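# Pour the ball into arm2's gutter and rest it

## Task

Get the ball out of the gutter it starts in and into the gutter that belongs to arm2; pouring from one gutter into another is allowed. At the end arm2's gutter must sit on its rest bar with the ball inside, with no robot holding anything in place. The box must not be moved, raised, rotated or tilted beyond a tiny amount. The ball must never drop noticeably below the table-top height while no robot is carrying it. A gutter holds the ball only while its open end is higher than the other end; holding it with the handle pointing up lets the ball roll out. The arm bases, in metres with heading in degrees counter-clockwise from +x, are: arm1 x=-1.78 y=+0.21 z=+0.94 facing -2; arm2 x=+0.00 y=-0.15 z=+0.93 facing +93; arm3 x=+1.78 y=-0.16 z=+0.89 facing +178. Finish by opening the grippers and pulling the arms away. Nothing may be knocked out of the work area.

## Robot and tools

Setup. Three identical i2rt Big YAM arms, named arm1, arm2 and arm3, stand at fixed bases (see the task). Each has six revolute joints, a two-finger gripper and a wrist camera. Room cameras: cam_end_1, cam_end_2, cam_gap_1, cam_gap_2, cam_side, cam_top. Wrist cameras: arm1_cam_wrist, arm2_cam_wrist, arm3_cam_wrist. The hand reaches roughly 1.0 m out from the joint1 axis. Joints move at different speeds, so the hand path between postures can curve widely.

Frame. One shared scene frame with its origin on the floor and +z up. The hand point lies midway between the fingertips. The hand's z axis runs along the fingers, and its y axis is the opening direction. With joints 1 and 6 at zero and the hand level and pointing forward, the wrist camera sits above the hand looking toward the fingertips.

execute_actions. Argument actions is a list holding zero or one action. An action is an object keyed by robot name; each robot present gets {"joints": {...}}. Inside joints, give absolute target values by name, not offsets. Joint values are in radians, gripper in metres:
- joint1_rad -2.879 to 2.879 (tolerance 0.045): rotates the arm about its base; positive is counter-clockwise seen from above; 0 points the arm along its base heading.
- joint2_rad 0 to 3.141 (0.14): shoulder; 0 has the upper arm pointing backward about level, increasing raises it and then brings it forward.
- joint3_rad 0 to 3.019 (0.09): elbow; 0 is fully folded, larger opens it.
- joint4_rad -1.692 to 1.57 (0.055): hand pitch; positive tips the fingers up.
- joint5_rad -1.57 to 1.57 (0.03): hand yaw; positive toward the arm's right.
- joint6_rad -2.094 to 2.094 (0.035): hand roll; positive is clockwise viewed from behind the hand.
- gripper_m 0 to 0.093 (0.003): fingertip gap. Grip force tops out near 50 to 62 N per pad.
All motions in one action begin at once and may end at different moments. A joint or robot left out may still be driving toward an earlier target. Any unknown key or out-of-range number rejects the whole call and nothing moves. Argument cameras is an optional list of camera names (or "all"); omitted or null means all, [] means none. An empty actions list simply reports state and images. Example: {"actions": [{"arm2": {"joints": {"joint1_rad": 0.3, "gripper_m": 0.05}}}], "cameras": ["cam_top"]}.

wait: seconds from 0 to 10; commands nothing new and returns the same report as an empty action.
zoom_image: camera (a name from the latest result with full images) and region [x0, y0, x1, y1] in that image's pixels, origin at top-left, no larger than 504 by 504.
finished_scene: scene, the integer number of the current scene. It ends that scene for good after the last command is held, and its result tells you whether the goal was met and gives the next task.

Reading results. Each result gives every robot's state, joint_positions, and images listed in order by the pictures line. joint_status describes how each commanded joint of the last accepted action finished:
- off_target: stopped short and may still be pushing.
- contact_stop or time_out: the joint abandons its old target and holds where it stopped; a timed-out joint may keep a nearby target (within 0.375, 0.375, 0.113, 0.225, 0.075, 0.3 rad for joints 1 to 6) and continue pushing, which on_its_own reports. To relax it, command its reported position.
- joint command not followed (often with a cause line) / not_followed: a safety check blocked that arm's joint targets, typically self or inter-arm clearance; the gripper part still runs. The blocked targets may be retried on later actions until replaced by valid ones.
- on_its_own lists what you did not command this call; held at means the target being held, not the actual position.
- MOTOR HOT appears from 85 °C; at 100 °C an OVER-TEMPERATURE FAULT drops that arm until it cools, and its joints read limit_stop_at_motor_heat (resend the target afterwards).

Cameras. A calibration line per camera gives model, image size, intrinsics K, distortion D and T_world_to_cam (scene frame to camera frame, metres) plus pos_world. Real cameras may differ by up to about 2.3 degrees and 9 mm. Wrist camera poses derive from joint readings and can carry larger error. Results list cameras whose numbers changed.

Cautions. The arms do not stop on contact; they keep pushing and can press hard, which also heats motors, as does holding loads. Very small target changes may not move a joint; a loaded joint may sag. Arms pressing hard against each other ends the run; the clearance check ignores fingers, gripper housings and wrist cameras and can react late. Objects touching robots are fine. Loose objects may occasionally get nudged. Avoid drops, slips, slams, hard collisions, dislodging the box, and letting the ball fall. While you think, arms keep holding the last command.

Each tool is called after "Request:" as a command line: name --argument value for each argument, lists and objects as JSON in quotes; but a table of rows of numbers goes row by row, as --pt "numbers of a row", without its own name.

## Session

Request:
execute_actions --actions '[]'

Scene clock: 0.00 s.
arm1.joint_positions: joint1_rad=+0.567 joint2_rad=+0.577 joint3_rad=+1.511 joint4_rad=-1.561 joint5_rad=-0.093 joint6_rad=-0.327 gripper_m=+0.095
arm1.joint_status: not commanded
arm1.hand: x=-1.6420 y=+0.3106 z=+1.5008 quat_wxyz=(-0.446, +0.390, -0.800, -0.089) (m; scene frame)
arm2.joint_positions: joint1_rad=+0.728 joint2_rad=+0.527 joint3_rad=+1.419 joint4_rad=-1.175 joint5_rad=+0.221 joint6_rad=-0.069 gripper_m=+0.094
arm2.joint_status: not commanded
arm2.hand: x=-0.1137 y=+0.0135 z=+1.5364 quat_wxyz=(-0.332, +0.719, -0.343, -0.505) (m; scene frame)
arm3.joint_positions: joint1_rad=+0.442 joint2_rad=+0.295 joint3_rad=+1.714 joint4_rad=-1.265 joint5_rad=-0.112 joint6_rad=-0.075 gripper_m=+0.095
arm3.joint_status: not commanded
arm3.hand: x=+1.8059 y=-0.1701 z=+1.6093 quat_wxyz=(+0.161, +0.621, +0.195, -0.742) (m; scene frame)
pictures: arm1_cam_wrist, arm2_cam_wrist, arm3_cam_wrist, cam_end_1, cam_end_2, cam_gap_1, cam_gap_2, cam_side, cam_top
Images, in order (width x height): arm1_cam_wrist 504x504, arm2_cam_wrist 504x504, arm3_cam_wrist 504x504, cam_end_1 672x504, cam_end_2 672x504, cam_gap_1 672x504, cam_gap_2 672x504, cam_side 672x504, cam_top 672x504.

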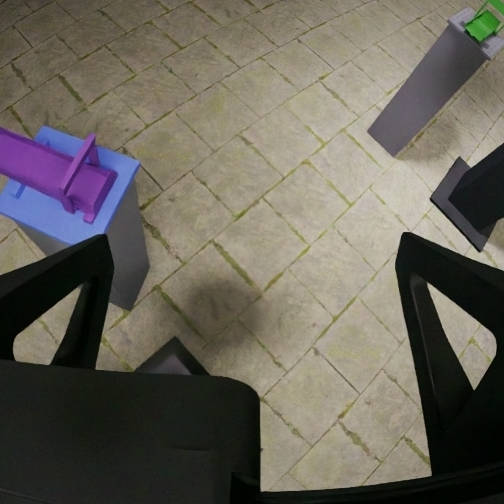

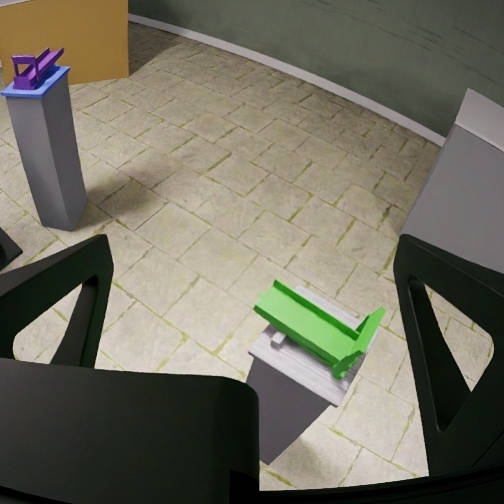

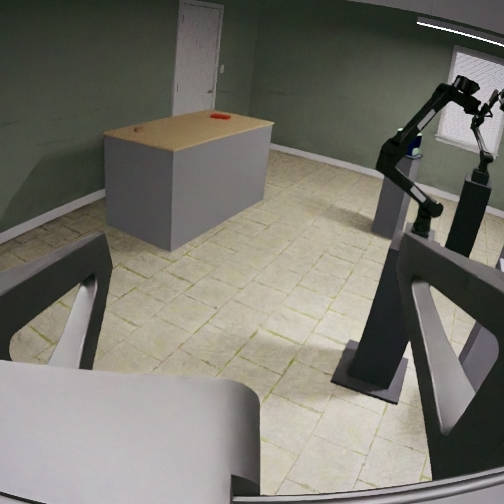

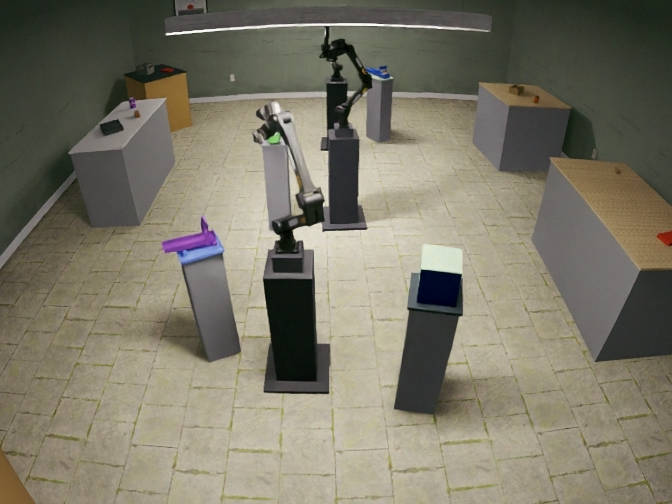

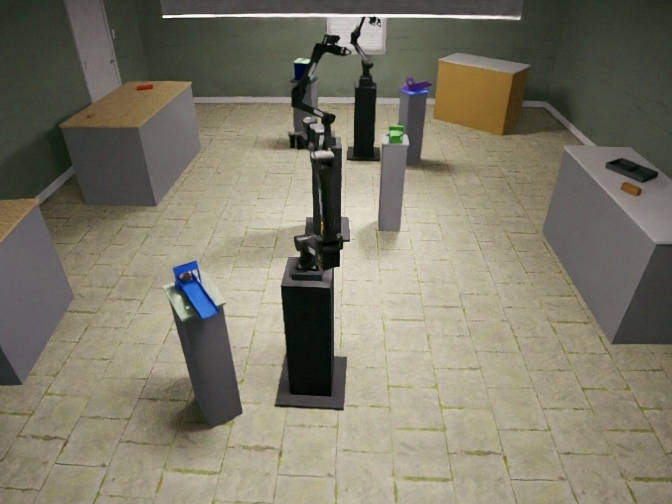

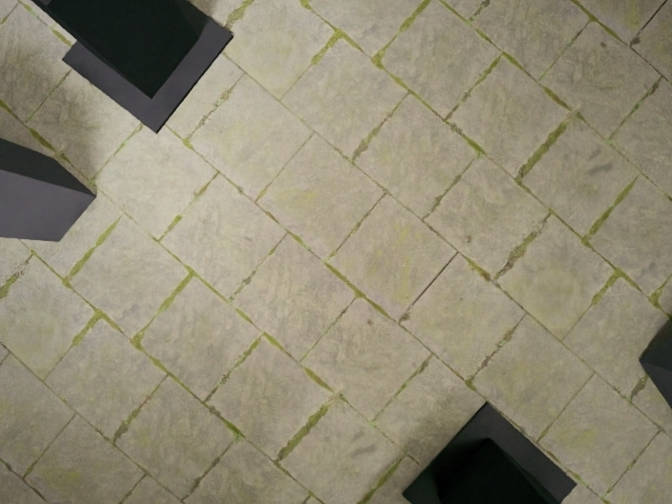

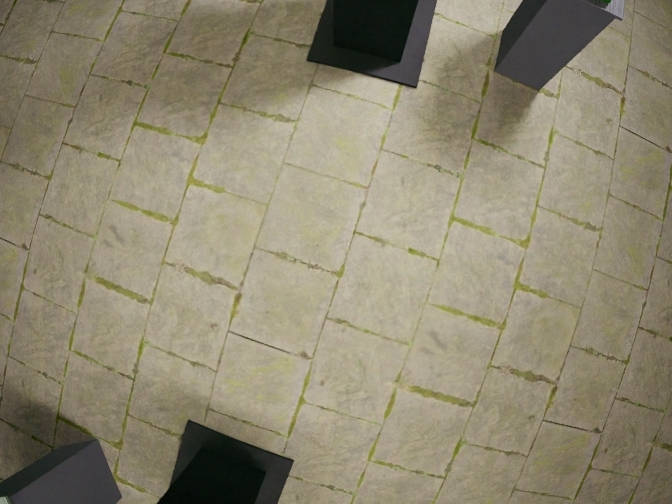

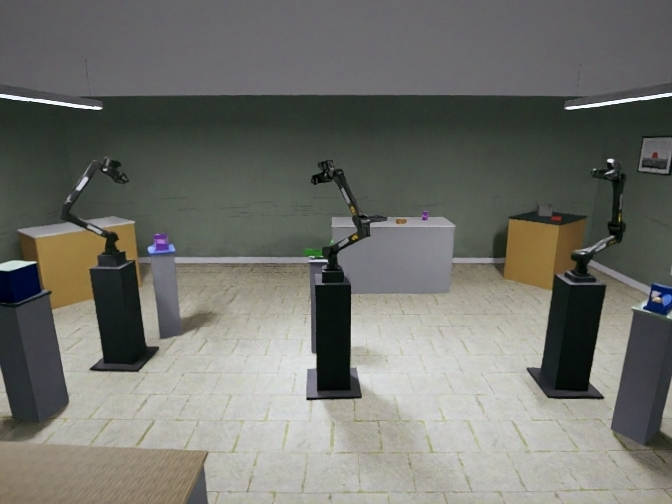

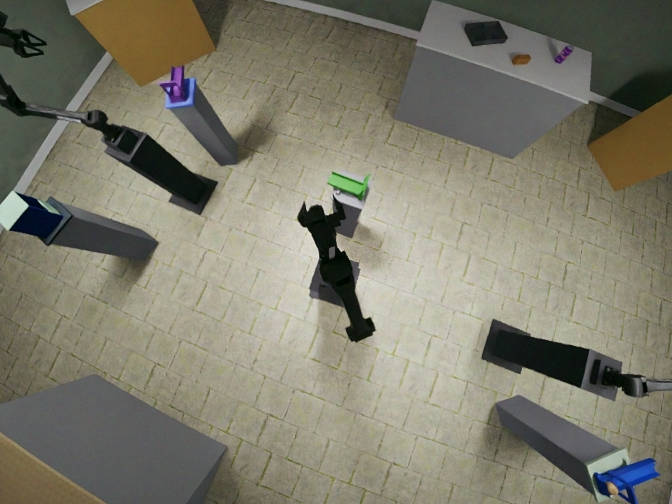

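Request:
zoom_image --camera "cam_end_2" --region '[150,250,240,330]'

Request:
zoom_image --camera "cam_top" --region '[320,160,380,210]'

Request:
zoom_image --camera "arm2_cam_wrist" --region '[230,260,410,420]'

Request:
zoom_image --camera "cam_top" --region '[572,430,672,504]'

Request:
zoom_image --camera "cam_side" --region '[612,270,672,330]'

Request:
zoom_image --camera "cam_end_1" --region '[155,205,235,275]'

Region (150, 250, 240, 330) of cam_end_2's 672x504 image, scaled by 5.600, with more detail than that image has.

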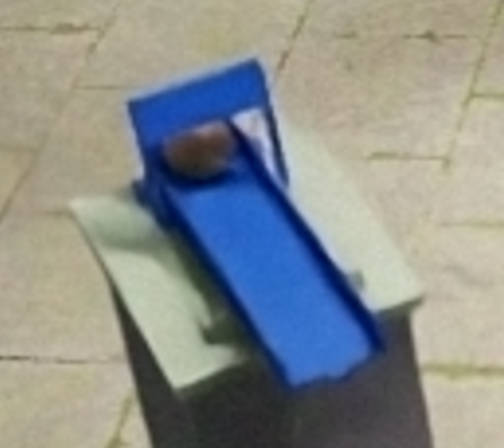

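Region (320, 160, 380, 210) of cam_top's 672x504 image, scaled by 8.400, with more detail than that image has.

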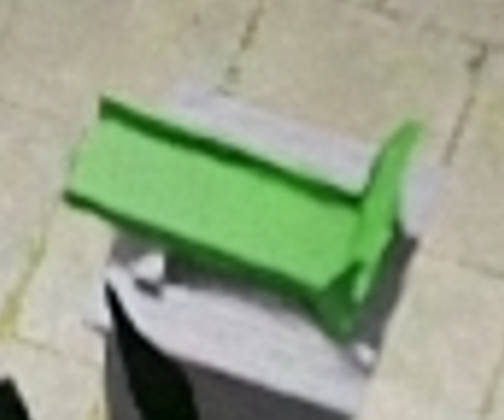

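Region (230, 260, 410, 420) of arm2_cam_wrist's 504x504 image, scaled by 2.800, with more detail than that image has.

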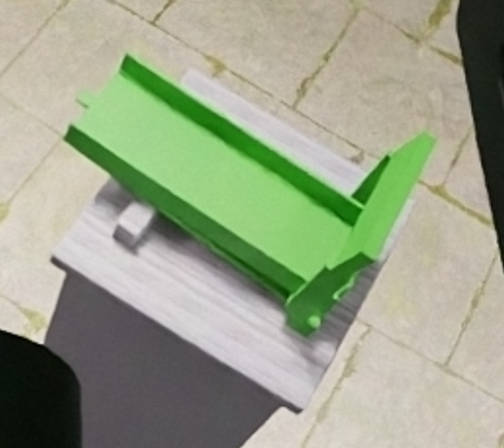

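Region (572, 430, 672, 504) of cam_top's 672x504 image, scaled by 5.040, with more detail than that image has; it fills the top 373 rows of this view, and the rest is white.

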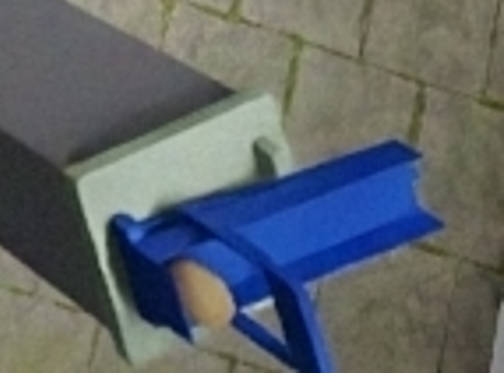

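Region (612, 270, 672, 330) of cam_side's 672x504 image, scaled by 8.400, with more detail than that image has.

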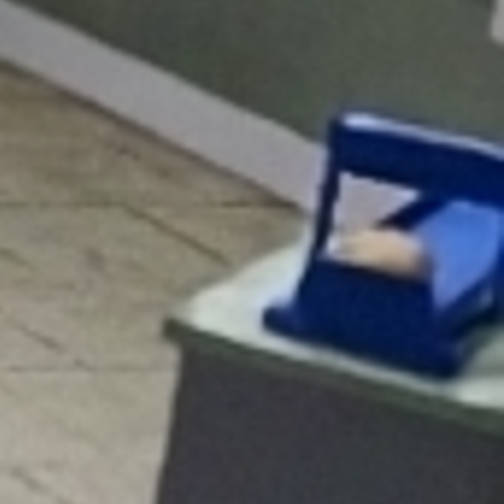

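Region (155, 205, 235, 275) of cam_end_1's 672x504 image, scaled by 6.300, with more detail than that image has; it fills the top 441 rows of this view, and the rest is white.

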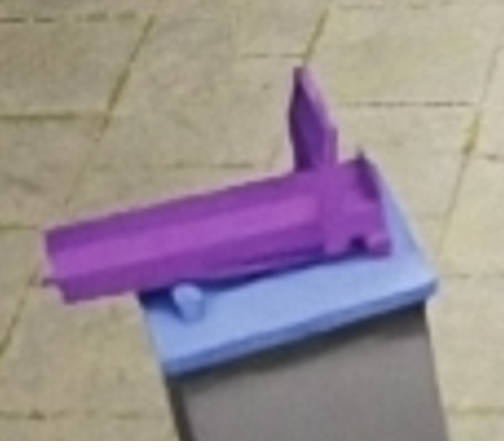

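Request:
execute_actions --actions '[{"arm2":{"joints":{"joint1_rad":0.01,"joint2_rad":1.7,"joint3_rad":1.7,"joint4_rad":-1.57,"joint5_rad":0,"joint6_rad":0}},"arm3":{"joints":{"joint1_rad":1.85,"joint2_rad":1.8,"joint3_rad":1.9,"joint4_rad":-1.5,"joint5_rad":0,"joint6_rad":0}},"arm1":{"joints":{"joint2_rad":1.0,"joint3_rad":1.0,"joint4_rad":0,"joint5_rad":0,"joint6_rad":0}}}]' --cameras '["arm2_cam_wrist","arm3_cam_wrist","cam_end_2"]'

Scene clock: 2.80 s.
arm1.joint_positions: joint1_rad=+0.567 joint2_rad=+0.997 joint3_rad=+0.980 joint4_rad=-0.018 joint5_rad=-0.004 joint6_rad=-0.008 gripper_m=+0.095
arm1.joint_status: all done
arm1.hand: x=-1.3472 y=+0.4676 z=+1.4128 quat_wxyz=(-0.669, +0.194, -0.694, -0.183) (m; scene frame)
arm2.joint_positions: joint1_rad=+0.007 joint2_rad=+1.705 joint3_rad=+1.690 joint4_rad=-1.561 joint5_rad=+0.001 joint6_rad=-0.011 gripper_m=+0.094
arm2.joint_status: all done
arm2.hand: x=-0.0278 y=+0.3650 z=+1.1738 quat_wxyz=(-0.001, +0.730, -0.684, +0.001) (m; scene frame)
arm3.joint_positions: joint1_rad=+1.849 joint2_rad=+1.801 joint3_rad=+1.870 joint4_rad=-1.484 joint5_rad=+0.000 joint6_rad=-0.007 gripper_m=+0.095
arm3.joint_status: all done
arm3.hand: x=+1.9214 y=-0.7379 z=+1.1565 quat_wxyz=(+0.062, +0.612, +0.787, -0.048) (m; scene frame)
pictures: arm2_cam_wrist, arm3_cam_wrist, cam_end_2
camera_calibration (this result's frames):
arm2_cam_wrist: T_world_to_cam=[[0.997635, 0.0660385, -0.0190603, 0.0309286], [0.0649618, -0.8153, 0.575383, -0.367338], [0.0224576, -0.575261, -0.817662, 1.29204], [0, 0, 0, 1]] pos_world=[-0.0360087, 0.441726, 1.2684]
arm3_cam_wrist: T_world_to_cam=[[-0.967618, -0.252298, 0.00785837, 1.66395], [-0.221968, 0.865297, 0.449434, 0.551493], [-0.120191, 0.433136, -0.893279, 1.70802], [0, 0, 0, 1]] pos_world=[1.93777, -0.797202, 1.2648]
Images, in order (width x height): arm2_cam_wrist 504x504, arm3_cam_wrist 504x504, cam_end_2 672x504.

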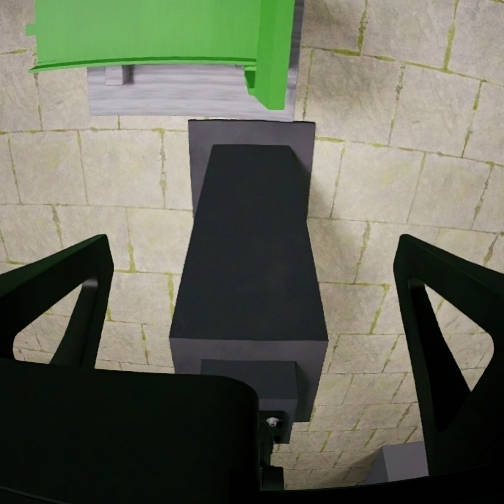

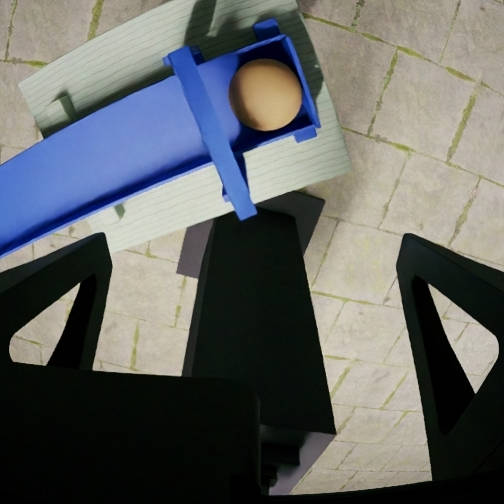

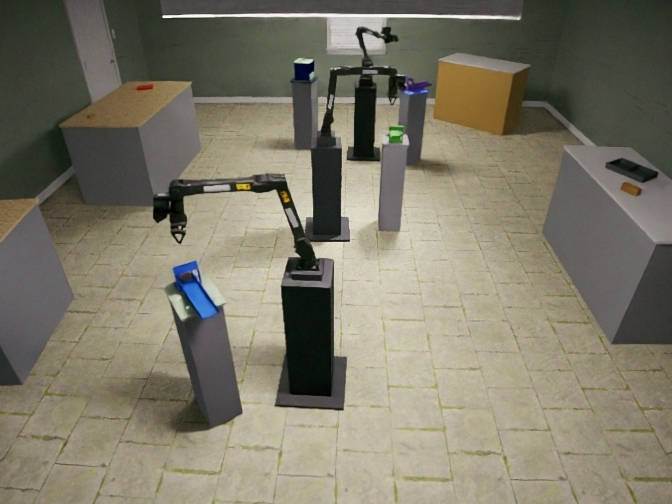

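Request:
execute_actions --actions '[{"arm2":{"joints":{"joint1_rad":-0.055,"joint2_rad":1.9,"joint3_rad":1.68,"joint4_rad":-1.34,"joint5_rad":-0.15,"joint6_rad":0.05}},"arm3":{"joints":{"joint1_rad":1.85,"joint2_rad":2.01,"joint3_rad":1.96,"joint4_rad":-1.56,"joint5_rad":-0.14,"joint6_rad":-0.38}}}]' --cameras '["arm2_cam_wrist","arm3_cam_wrist","cam_end_2","cam_side"]'

Request:
zoom_image --camera "cam_end_2" --region '[130,200,250,320]'

Request:
zoom_image --camera "cam_side" --region '[290,200,360,270]'

Scene clock: 4.87 s.
arm1.joint_positions: joint1_rad=+0.567 joint2_rad=+0.997 joint3_rad=+0.980 joint4_rad=-0.018 joint5_rad=-0.004 joint6_rad=-0.008 gripper_m=+0.095
arm1.joint_status: not commanded
arm1.hand: x=-1.3472 y=+0.4676 z=+1.4128 quat_wxyz=(-0.669, +0.194, -0.694, -0.183) (m; scene frame)
arm2.joint_positions: joint1_rad=-0.055 joint2_rad=+1.902 joint3_rad=+1.675 joint4_rad=-1.349 joint5_rad=-0.147 joint6_rad=+0.039 gripper_m=+0.094
arm2.joint_status: all done
arm2.hand: x=-0.0202 y=+0.4261 z=+1.0653 quat_wxyz=(+0.053, +0.689, -0.721, -0.051) (m; scene frame)
arm3.joint_positions: joint1_rad=+1.849 joint2_rad=+2.038 joint3_rad=+1.922 joint4_rad=-1.544 joint5_rad=-0.136 joint6_rad=-0.369 gripper_m=+0.095
arm3.joint_status: all done
arm3.hand: x=+1.9483 y=-0.7492 z=+1.0399 quat_wxyz=(+0.022, +0.463, +0.883, +0.078) (m; scene frame)
pictures: arm2_cam_wrist, arm3_cam_wrist, cam_end_2, cam_side
camera_calibration (this result's frames):
arm2_cam_wrist: T_world_to_cam=[[0.985007, -0.0452379, -0.166476, 0.221456], [0.0591256, -0.818031, 0.572127, -0.251128], [-0.162064, -0.573392, -0.803092, 1.21822], [0, 0, 0, 1]] pos_world=[-0.00585811, 0.503106, 1.15889]
arm3_cam_wrist: T_world_to_cam=[[-0.810332, -0.565806, -0.152397, 1.31339], [-0.530069, 0.59694, 0.602238, 0.859932], [-0.249778, 0.568793, -0.783636, 1.85204], [0, 0, 0, 1]] pos_world=[1.98271, -0.823632, 1.1336]
Images, in order (width x height): arm2_cam_wrist 504x504, arm3_cam_wrist 504x504, cam_end_2 672x504, cam_side 672x504.

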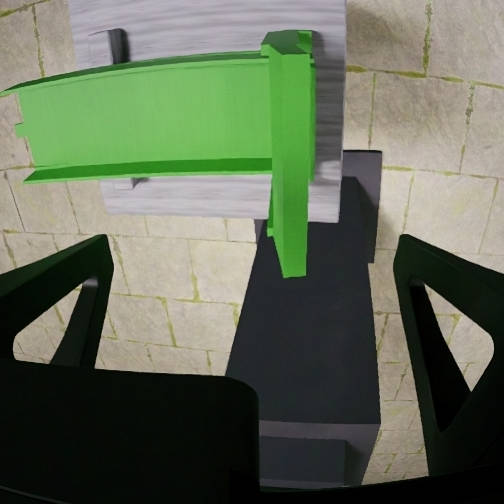

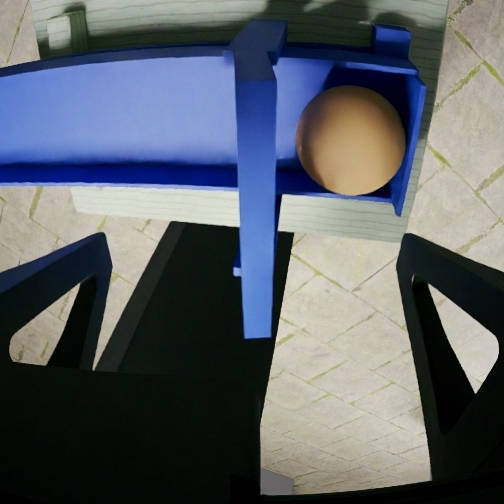

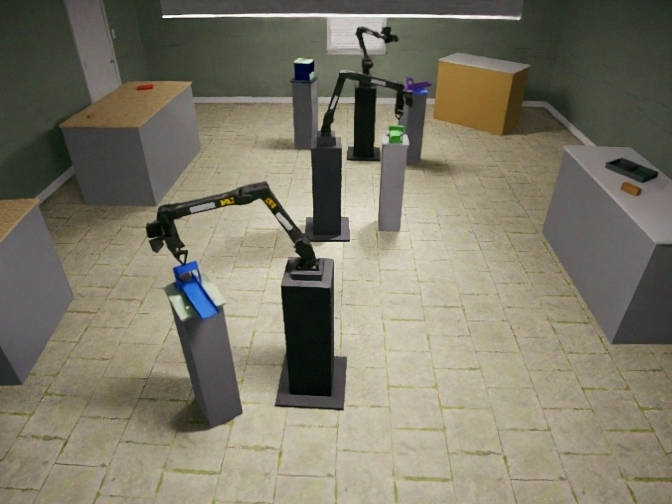

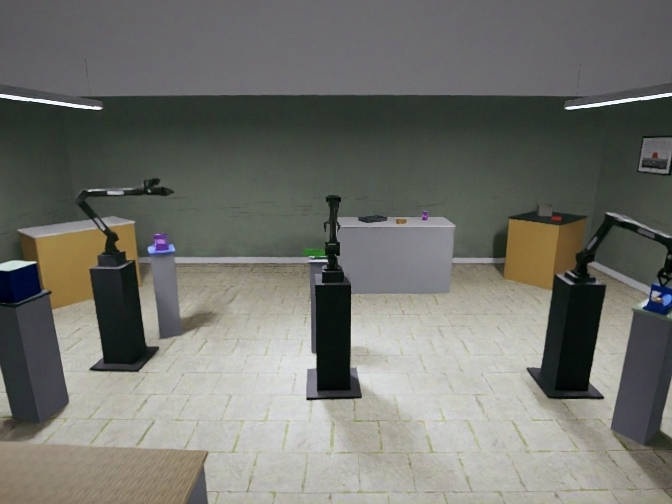

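Region (130, 200, 250, 320) of cam_end_2's 672x504 image, scaled by 4.200, with more detail than that image has.

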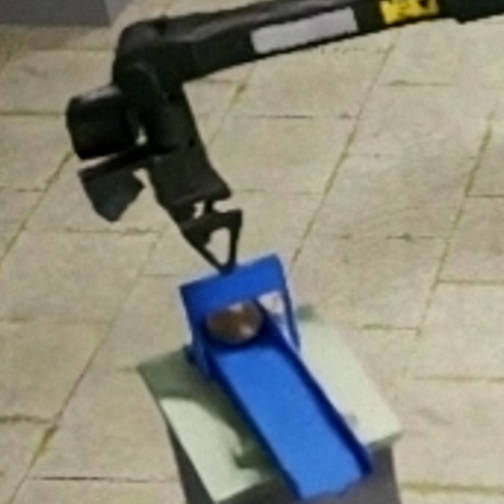

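Region (290, 200, 360, 270) of cam_side's 672x504 image, scaled by 7.200, with more detail than that image has.

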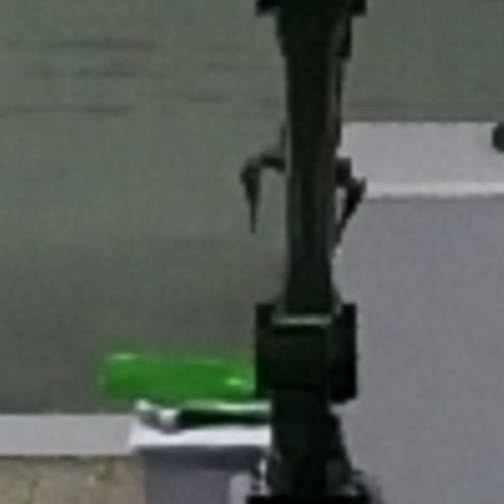

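Request:
execute_actions --actions '[{"arm2":{"joints":{"joint1_rad":-0.065,"joint2_rad":1.98,"joint3_rad":1.525,"joint4_rad":-1.1}},"arm3":{"joints":{"joint1_rad":1.863,"joint2_rad":1.995,"joint3_rad":1.735,"joint4_rad":-1.31}}}]' --cameras '["arm2_cam_wrist","arm3_cam_wrist","cam_end_2"]'

Request:
zoom_image --camera "cam_end_2" --region '[130,200,250,320]'

Request:
zoom_image --camera "cam_end_2" --region '[370,95,420,150]'

Scene clock: 6.47 s.
arm1.joint_positions: joint1_rad=+0.567 joint2_rad=+0.997 joint3_rad=+0.980 joint4_rad=-0.018 joint5_rad=-0.004 joint6_rad=-0.008 gripper_m=+0.095
arm1.joint_status: not commanded
arm1.hand: x=-1.3472 y=+0.4676 z=+1.4128 quat_wxyz=(-0.669, +0.194, -0.694, -0.183) (m; scene frame)
arm2.joint_positions: joint1_rad=-0.055 joint2_rad=+1.988 joint3_rad=+1.523 joint4_rad=-1.110 joint5_rad=-0.148 joint6_rad=+0.039 gripper_m=+0.094
arm2.joint_status: all done
arm2.hand: x=-0.0202 y=+0.4242 z=+0.9630 quat_wxyz=(+0.052, +0.689, -0.721, -0.051) (m; scene frame)
arm3.joint_positions: joint1_rad=+1.857 joint2_rad=+2.016 joint3_rad=+1.728 joint4_rad=-1.327 joint5_rad=-0.137 joint6_rad=-0.370 gripper_m=+0.095
arm3.joint_status: all done
arm3.hand: x=+1.9511 y=-0.7389 z=+0.9800 quat_wxyz=(+0.037, +0.458, +0.886, +0.062) (m; scene frame)
pictures: arm2_cam_wrist, arm3_cam_wrist, cam_end_2
camera_calibration (this result's frames):
arm2_cam_wrist: T_world_to_cam=[[0.984945, -0.0450456, -0.166894, 0.204644], [0.0593393, -0.818687, 0.571166, -0.192941], [-0.162363, -0.57247, -0.803689, 1.13516], [0, 0, 0, 1]] pos_world=[-0.00580635, 0.501106, 1.05667]
arm3_cam_wrist: T_world_to_cam=[[-0.80348, -0.579451, -0.136586, 1.27337], [-0.542267, 0.617655, 0.569605, 0.96245], [-0.245695, 0.531732, -0.81049, 1.79091], [0, 0, 0, 1]] pos_world=[1.98505, -0.808888, 1.07722]
Images, in order (width x height): arm2_cam_wrist 504x504, arm3_cam_wrist 504x504, cam_end_2 672x504.

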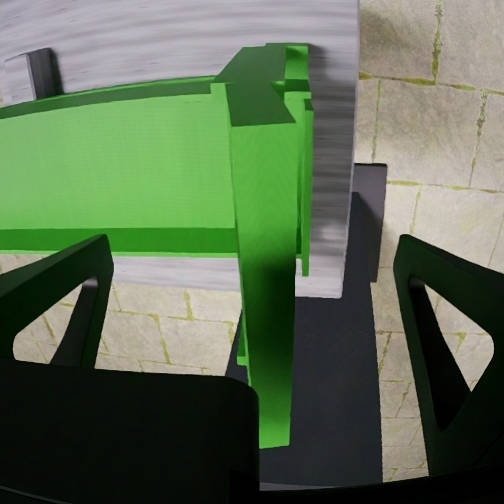

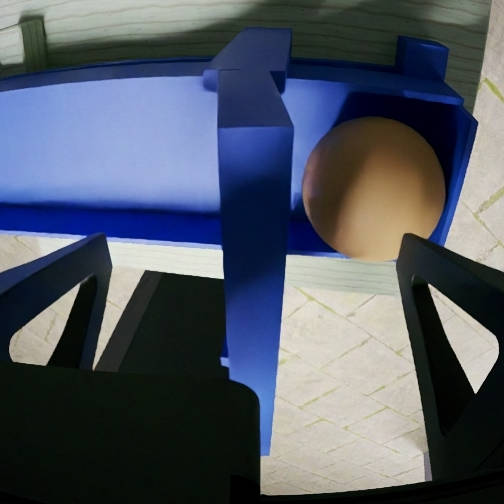

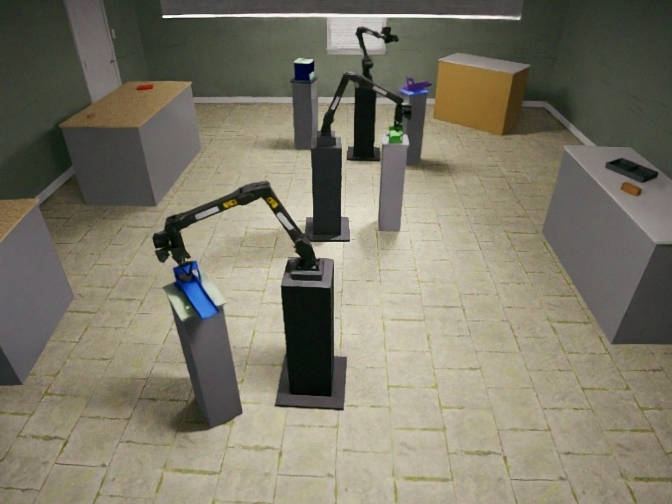

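Region (130, 200, 250, 320) of cam_end_2's 672x504 image, scaled by 4.200, with more detail than that image has.

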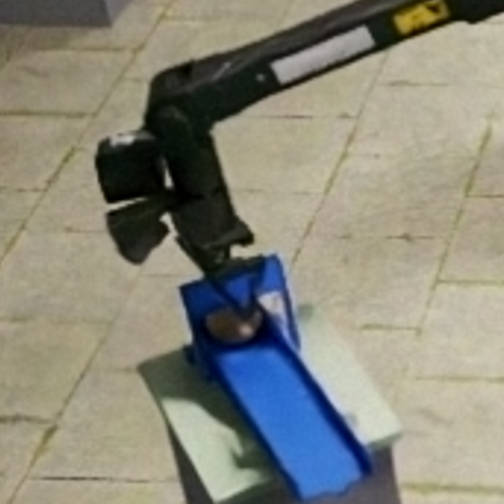

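Region (370, 95, 420, 150) of cam_end_2's 672x504 image, scaled by 9.164, with more detail than that image has; it fills the left 458 columns of this view, and the rest is white.

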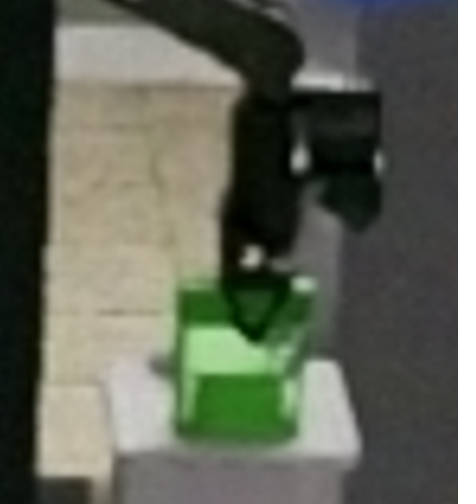

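Request:
execute_actions --actions '[{"arm2":{"joints":{"gripper_m":0}},"arm3":{"joints":{"gripper_m":0}}}]' --cameras '[]'

Request:
execute_actions --actions '[{"arm2":{"joints":{"joint2_rad":1.89,"joint3_rad":1.61,"joint4_rad":-1.22}},"arm3":{"joints":{"joint2_rad":1.9,"joint3_rad":1.8,"joint4_rad":-1.4}}}]' --cameras '["arm2_cam_wrist","arm3_cam_wrist","cam_end_2"]'

Scene clock: 7.50 s.
arm1.joint_positions: joint1_rad=+0.567 joint2_rad=+0.997 joint3_rad=+0.980 joint4_rad=-0.018 joint5_rad=-0.004 joint6_rad=-0.008 gripper_m=+0.095
arm1.joint_status: not commanded
arm1.hand: x=-1.3472 y=+0.4676 z=+1.4128 quat_wxyz=(-0.669, +0.194, -0.694, -0.183) (m; scene frame)
arm2.joint_positions: joint1_rad=-0.057 joint2_rad=+1.973 joint3_rad=+1.523 joint4_rad=-1.110 joint5_rad=-0.154 joint6_rad=+0.039 gripper_m=+0.011
arm2.joint_status: gripper_m off_target (ended at +0.011, target +0.000)
arm2.hand: x=-0.0202 y=+0.4257 z=+0.9717 quat_wxyz=(+0.049, +0.688, -0.722, -0.059) (m; scene frame)
arm3.joint_positions: joint1_rad=+1.858 joint2_rad=+2.010 joint3_rad=+1.728 joint4_rad=-1.328 joint5_rad=-0.149 joint6_rad=-0.374 gripper_m=+0.012
arm3.joint_status: gripper_m off_target (ended at +0.012, target +0.000)
arm3.hand: x=+1.9536 y=-0.7384 z=+0.9836 quat_wxyz=(+0.044, +0.456, +0.887, +0.064) (m; scene frame)
pictures: none
No camera images: the call's "cameras" was empty. Leave "cameras" out to get every camera's image.

Scene clock: 8.50 s.
arm1.joint_positions: joint1_rad=+0.567 joint2_rad=+0.997 joint3_rad=+0.980 joint4_rad=-0.018 joint5_rad=-0.004 joint6_rad=-0.008 gripper_m=+0.095
arm1.joint_status: not commanded
arm1.hand: x=-1.3472 y=+0.4676 z=+1.4128 quat_wxyz=(-0.669, +0.194, -0.694, -0.183) (m; scene frame)
arm2.joint_positions: joint1_rad=-0.057 joint2_rad=+1.889 joint3_rad=+1.564 joint4_rad=-1.212 joint5_rad=-0.150 joint6_rad=+0.040 gripper_m=+0.011
arm2.joint_status: all done
arm2.hand: x=-0.0196 y=+0.4214 z=+1.0322 quat_wxyz=(+0.040, +0.688, -0.721, -0.066) (m; scene frame)
arm3.joint_positions: joint1_rad=+1.858 joint2_rad=+1.938 joint3_rad=+1.737 joint4_rad=-1.383 joint5_rad=-0.140 joint6_rad=-0.374 gripper_m=+0.012
arm3.joint_status: all done
arm3.hand: x=+1.9500 y=-0.7294 z=+1.0284 quat_wxyz=(+0.049, +0.455, +0.888, +0.051) (m; scene frame)
pictures: arm2_cam_wrist, arm3_cam_wrist, cam_end_2
camera_calibration (this result's frames):
arm2_cam_wrist: T_world_to_cam=[[0.984466, -0.0417974, -0.170526, 0.217831], [0.0576732, -0.840369, 0.538937, -0.192396], [-0.165831, -0.540401, -0.824905, 1.19763], [0, 0, 0, 1]] pos_world=[-0.00474729, 0.494621, 1.12877]
arm3_cam_wrist: T_world_to_cam=[[-0.799158, -0.587155, -0.128824, 1.26258], [-0.55167, 0.631256, 0.545138, 0.981854], [-0.23876, 0.50672, -0.828389, 1.81141], [0, 0, 0, 1]] pos_world=[1.98315, -0.79635, 1.12796]
Images, in order (width x height): arm2_cam_wrist 504x504, arm3_cam_wrist 504x504, cam_end_2 672x504.

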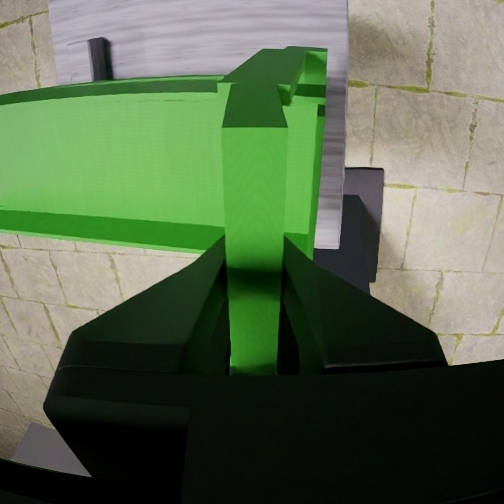

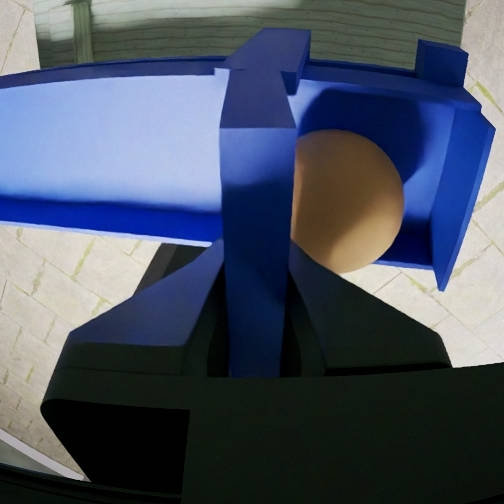

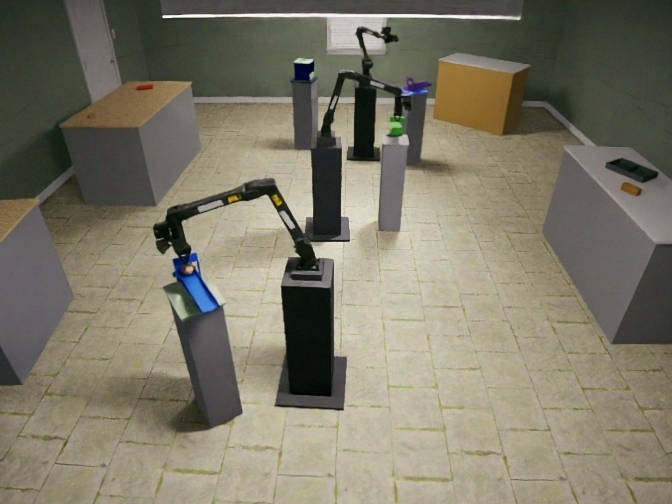

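Ball is rolling; add tilt.

Request:
execute_actions --actions '[{"arm3":{"joints":{"joint5_rad":-0.4,"joint2_rad":1.84}}}]' --cameras '["arm3_cam_wrist","cam_end_2"]'

Scene clock: 9.50 s.
arm1.joint_positions: joint1_rad=+0.567 joint2_rad=+0.997 joint3_rad=+0.980 joint4_rad=-0.018 joint5_rad=-0.004 joint6_rad=-0.008 gripper_m=+0.095
arm1.joint_status: not commanded
arm1.hand: x=-1.3472 y=+0.4676 z=+1.4128 quat_wxyz=(-0.669, +0.194, -0.694, -0.183) (m; scene frame)
arm2.joint_positions: joint1_rad=-0.057 joint2_rad=+1.889 joint3_rad=+1.564 joint4_rad=-1.212 joint5_rad=-0.150 joint6_rad=+0.040 gripper_m=+0.011
arm2.joint_status: not commanded
arm2.hand: x=-0.0196 y=+0.4214 z=+1.0322 quat_wxyz=(+0.040, +0.688, -0.721, -0.066) (m; scene frame)
arm3.joint_positions: joint1_rad=+1.859 joint2_rad=+1.877 joint3_rad=+1.737 joint4_rad=-1.384 joint5_rad=-0.390 joint6_rad=-0.374 gripper_m=+0.012
arm3.joint_status: all done
arm3.hand: x=+1.9896 y=-0.7169 z=+1.0746 quat_wxyz=(+0.161, +0.442, +0.875, +0.111) (m; scene frame)
pictures: arm3_cam_wrist, cam_end_2
camera_calibration (this result's frames):
arm3_cam_wrist: T_world_to_cam=[[-0.737049, -0.590124, -0.329413, 1.39744], [-0.675451, 0.626672, 0.388649, 1.38175], [-0.022917, 0.508956, -0.860488, 1.45945], [0, 0, 0, 1]] pos_world=[1.99674, -0.784036, 1.17916]
Images, in order (width x height): arm3_cam_wrist 504x504, cam_end_2 672x504.

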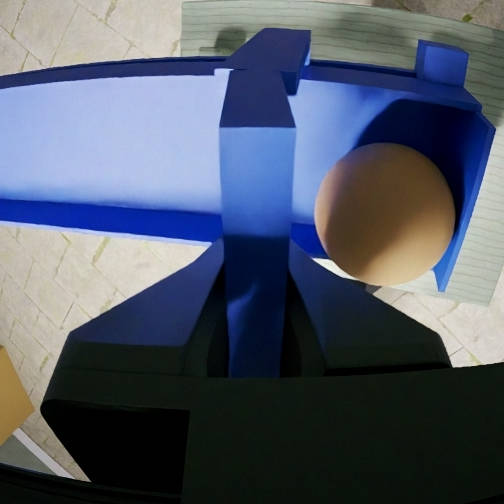

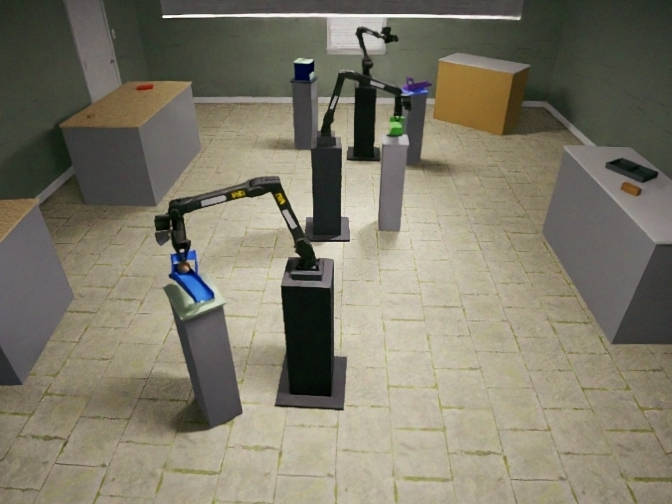

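Request:
execute_actions --actions '[{"arm3":{"joints":{"joint6_rad":0.2,"joint4_rad":-1.32,"joint2_rad":1.8}},"arm2":{"joints":{"joint2_rad":1.75,"joint4_rad":-1.08}}}]' --cameras '["arm3_cam_wrist"]'

Request:
execute_actions --actions '[{"arm3":{"joints":{"joint6_rad":0.75,"joint4_rad":-1.16,"joint5_rad":-0.33,"joint1_rad":1.5}},"arm2":{"joints":{"joint1_rad":-1.63,"joint5_rad":0,"joint6_rad":1.57}}}]' --cameras '["arm3_cam_wrist"]'

Request:
execute_actions --actions '[{"arm3":{"joints":{"joint6_rad":1.2,"joint4_rad":-1.04,"joint5_rad":-0.17,"joint1_rad":1.05}}}]' --cameras '["arm3_cam_wrist","cam_side"]'

Scene clock: 11.43 s.
arm1.joint_positions: joint1_rad=+0.567 joint2_rad=+0.997 joint3_rad=+0.980 joint4_rad=-0.018 joint5_rad=-0.004 joint6_rad=-0.008 gripper_m=+0.095
arm1.joint_status: not commanded
arm1.hand: x=-1.3472 y=+0.4676 z=+1.4128 quat_wxyz=(-0.669, +0.194, -0.694, -0.183) (m; scene frame)
arm2.joint_positions: joint1_rad=-0.057 joint2_rad=+1.748 joint3_rad=+1.564 joint4_rad=-1.093 joint5_rad=-0.150 joint6_rad=+0.040 gripper_m=+0.011
arm2.joint_status: all done
arm2.hand: x=-0.0194 y=+0.4475 z=+1.1169 quat_wxyz=(-0.051, +0.688, -0.707, -0.158) (m; scene frame)
arm3.joint_positions: joint1_rad=+1.859 joint2_rad=+1.846 joint3_rad=+1.737 joint4_rad=-1.340 joint5_rad=-0.391 joint6_rad=+0.189 gripper_m=+0.012
arm3.joint_status: all done
arm3.hand: x=+1.9918 y=-0.7247 z=+1.0932 quat_wxyz=(+0.155, +0.662, +0.722, +0.132) (m; scene frame)
pictures: arm3_cam_wrist
camera_calibration (this result's frames):
arm3_cam_wrist: T_world_to_cam=[[-0.916112, -0.0969858, -0.389014, 2.1797], [-0.296352, 0.817319, 0.494131, 0.648701], [0.270025, 0.567964, -0.777498, 0.848087], [0, 0, 0, 1]] pos_world=[1.96009, -0.800479, 1.18677]
Images, in order (width x height): arm3_cam_wrist 504x504.

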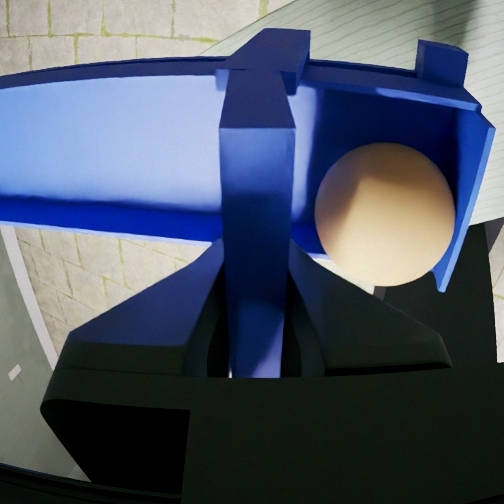

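Scene clock: 13.57 s.
arm1.joint_positions: joint1_rad=+0.567 joint2_rad=+0.997 joint3_rad=+0.980 joint4_rad=-0.018 joint5_rad=-0.004 joint6_rad=-0.008 gripper_m=+0.095
arm1.joint_status: not commanded
arm1.hand: x=-1.3472 y=+0.4676 z=+1.4128 quat_wxyz=(-0.669, +0.194, -0.694, -0.183) (m; scene frame)
arm2.joint_positions: joint1_rad=-1.637 joint2_rad=+1.764 joint3_rad=+1.564 joint4_rad=-1.081 joint5_rad=+0.003 joint6_rad=+1.558 gripper_m=+0.011
arm2.joint_status: all done
arm2.hand: x=+0.6055 y=-0.1667 z=+1.1044 quat_wxyz=(-0.103, -0.702, -0.697, -0.102) (m; scene frame)
arm3.joint_positions: joint1_rad=+1.506 joint2_rad=+1.846 joint3_rad=+1.737 joint4_rad=-1.180 joint5_rad=-0.324 joint6_rad=+0.740 gripper_m=+0.012
arm3.joint_status: all done
arm3.hand: x=+1.7697 y=-0.7996 z=+1.0966 quat_wxyz=(+0.196, +0.905, +0.370, +0.081) (m; scene frame)
pictures: arm3_cam_wrist
camera_calibration (this result's frames):
arm3_cam_wrist: T_world_to_cam=[[-0.644105, 0.646352, -0.409094, 2.10531], [0.408156, 0.742715, 0.530832, -0.704279], [0.646945, 0.174937, -0.742199, -0.0667502], [0, 0, 0, 1]] pos_world=[1.68668, -0.826017, 1.18558]
Images, in order (width x height): arm3_cam_wrist 504x504.

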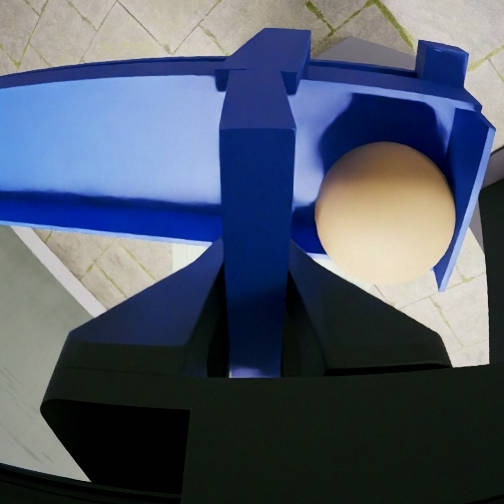

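Scene clock: 15.30 s.
arm1.joint_positions: joint1_rad=+0.567 joint2_rad=+0.997 joint3_rad=+0.980 joint4_rad=-0.018 joint5_rad=-0.004 joint6_rad=-0.008 gripper_m=+0.095
arm1.joint_status: not commanded
arm1.hand: x=-1.3472 y=+0.4676 z=+1.4128 quat_wxyz=(-0.669, +0.194, -0.694, -0.183) (m; scene frame)
arm2.joint_positions: joint1_rad=-1.637 joint2_rad=+1.764 joint3_rad=+1.564 joint4_rad=-1.081 joint5_rad=+0.003 joint6_rad=+1.558 gripper_m=+0.011
arm2.joint_status: not commanded
arm2.hand: x=+0.6055 y=-0.1667 z=+1.1044 quat_wxyz=(-0.103, -0.702, -0.697, -0.102) (m; scene frame)
arm3.joint_positions: joint1_rad=+1.056 joint2_rad=+1.846 joint3_rad=+1.737 joint4_rad=-1.063 joint5_rad=-0.167 joint6_rad=+1.190 gripper_m=+0.012
arm3.joint_status: all done
arm3.hand: x=+1.4558 y=-0.7423 z=+1.0993 quat_wxyz=(+0.214, +0.975, -0.067, -0.015) (m; scene frame)
pictures: arm3_cam_wrist, cam_side
camera_calibration (this result's frames):
arm3_cam_wrist: T_world_to_cam=[[0.116915, 0.903509, -0.412314, 0.953786], [0.838462, 0.132707, 0.528555, -1.69697], [0.532271, -0.407506, -0.742042, -0.137287], [0, 0, 0, 1]] pos_world=[1.38441, -0.692499, 1.18833]
Images, in order (width x height): arm3_cam_wrist 504x504, cam_side 672x504.

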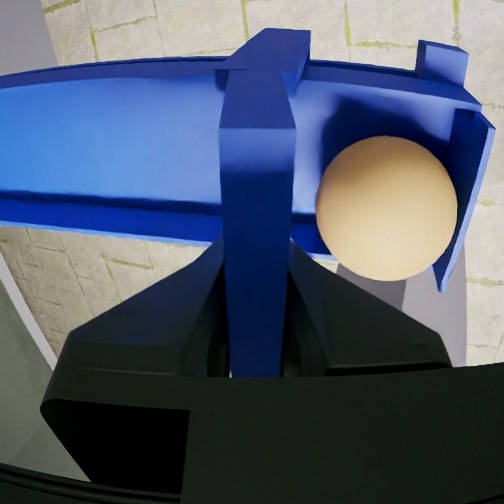

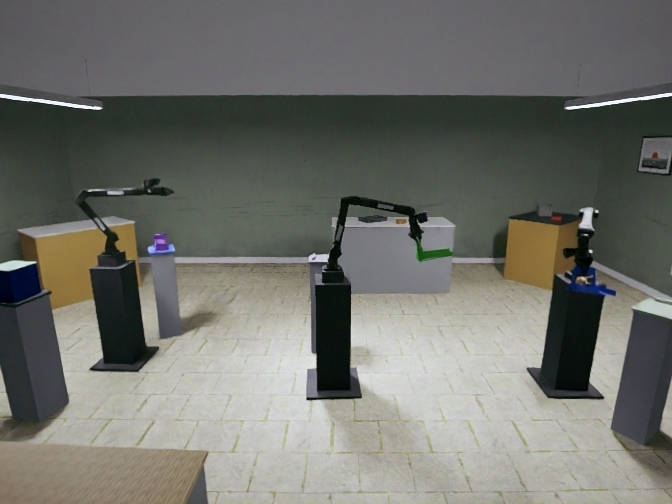

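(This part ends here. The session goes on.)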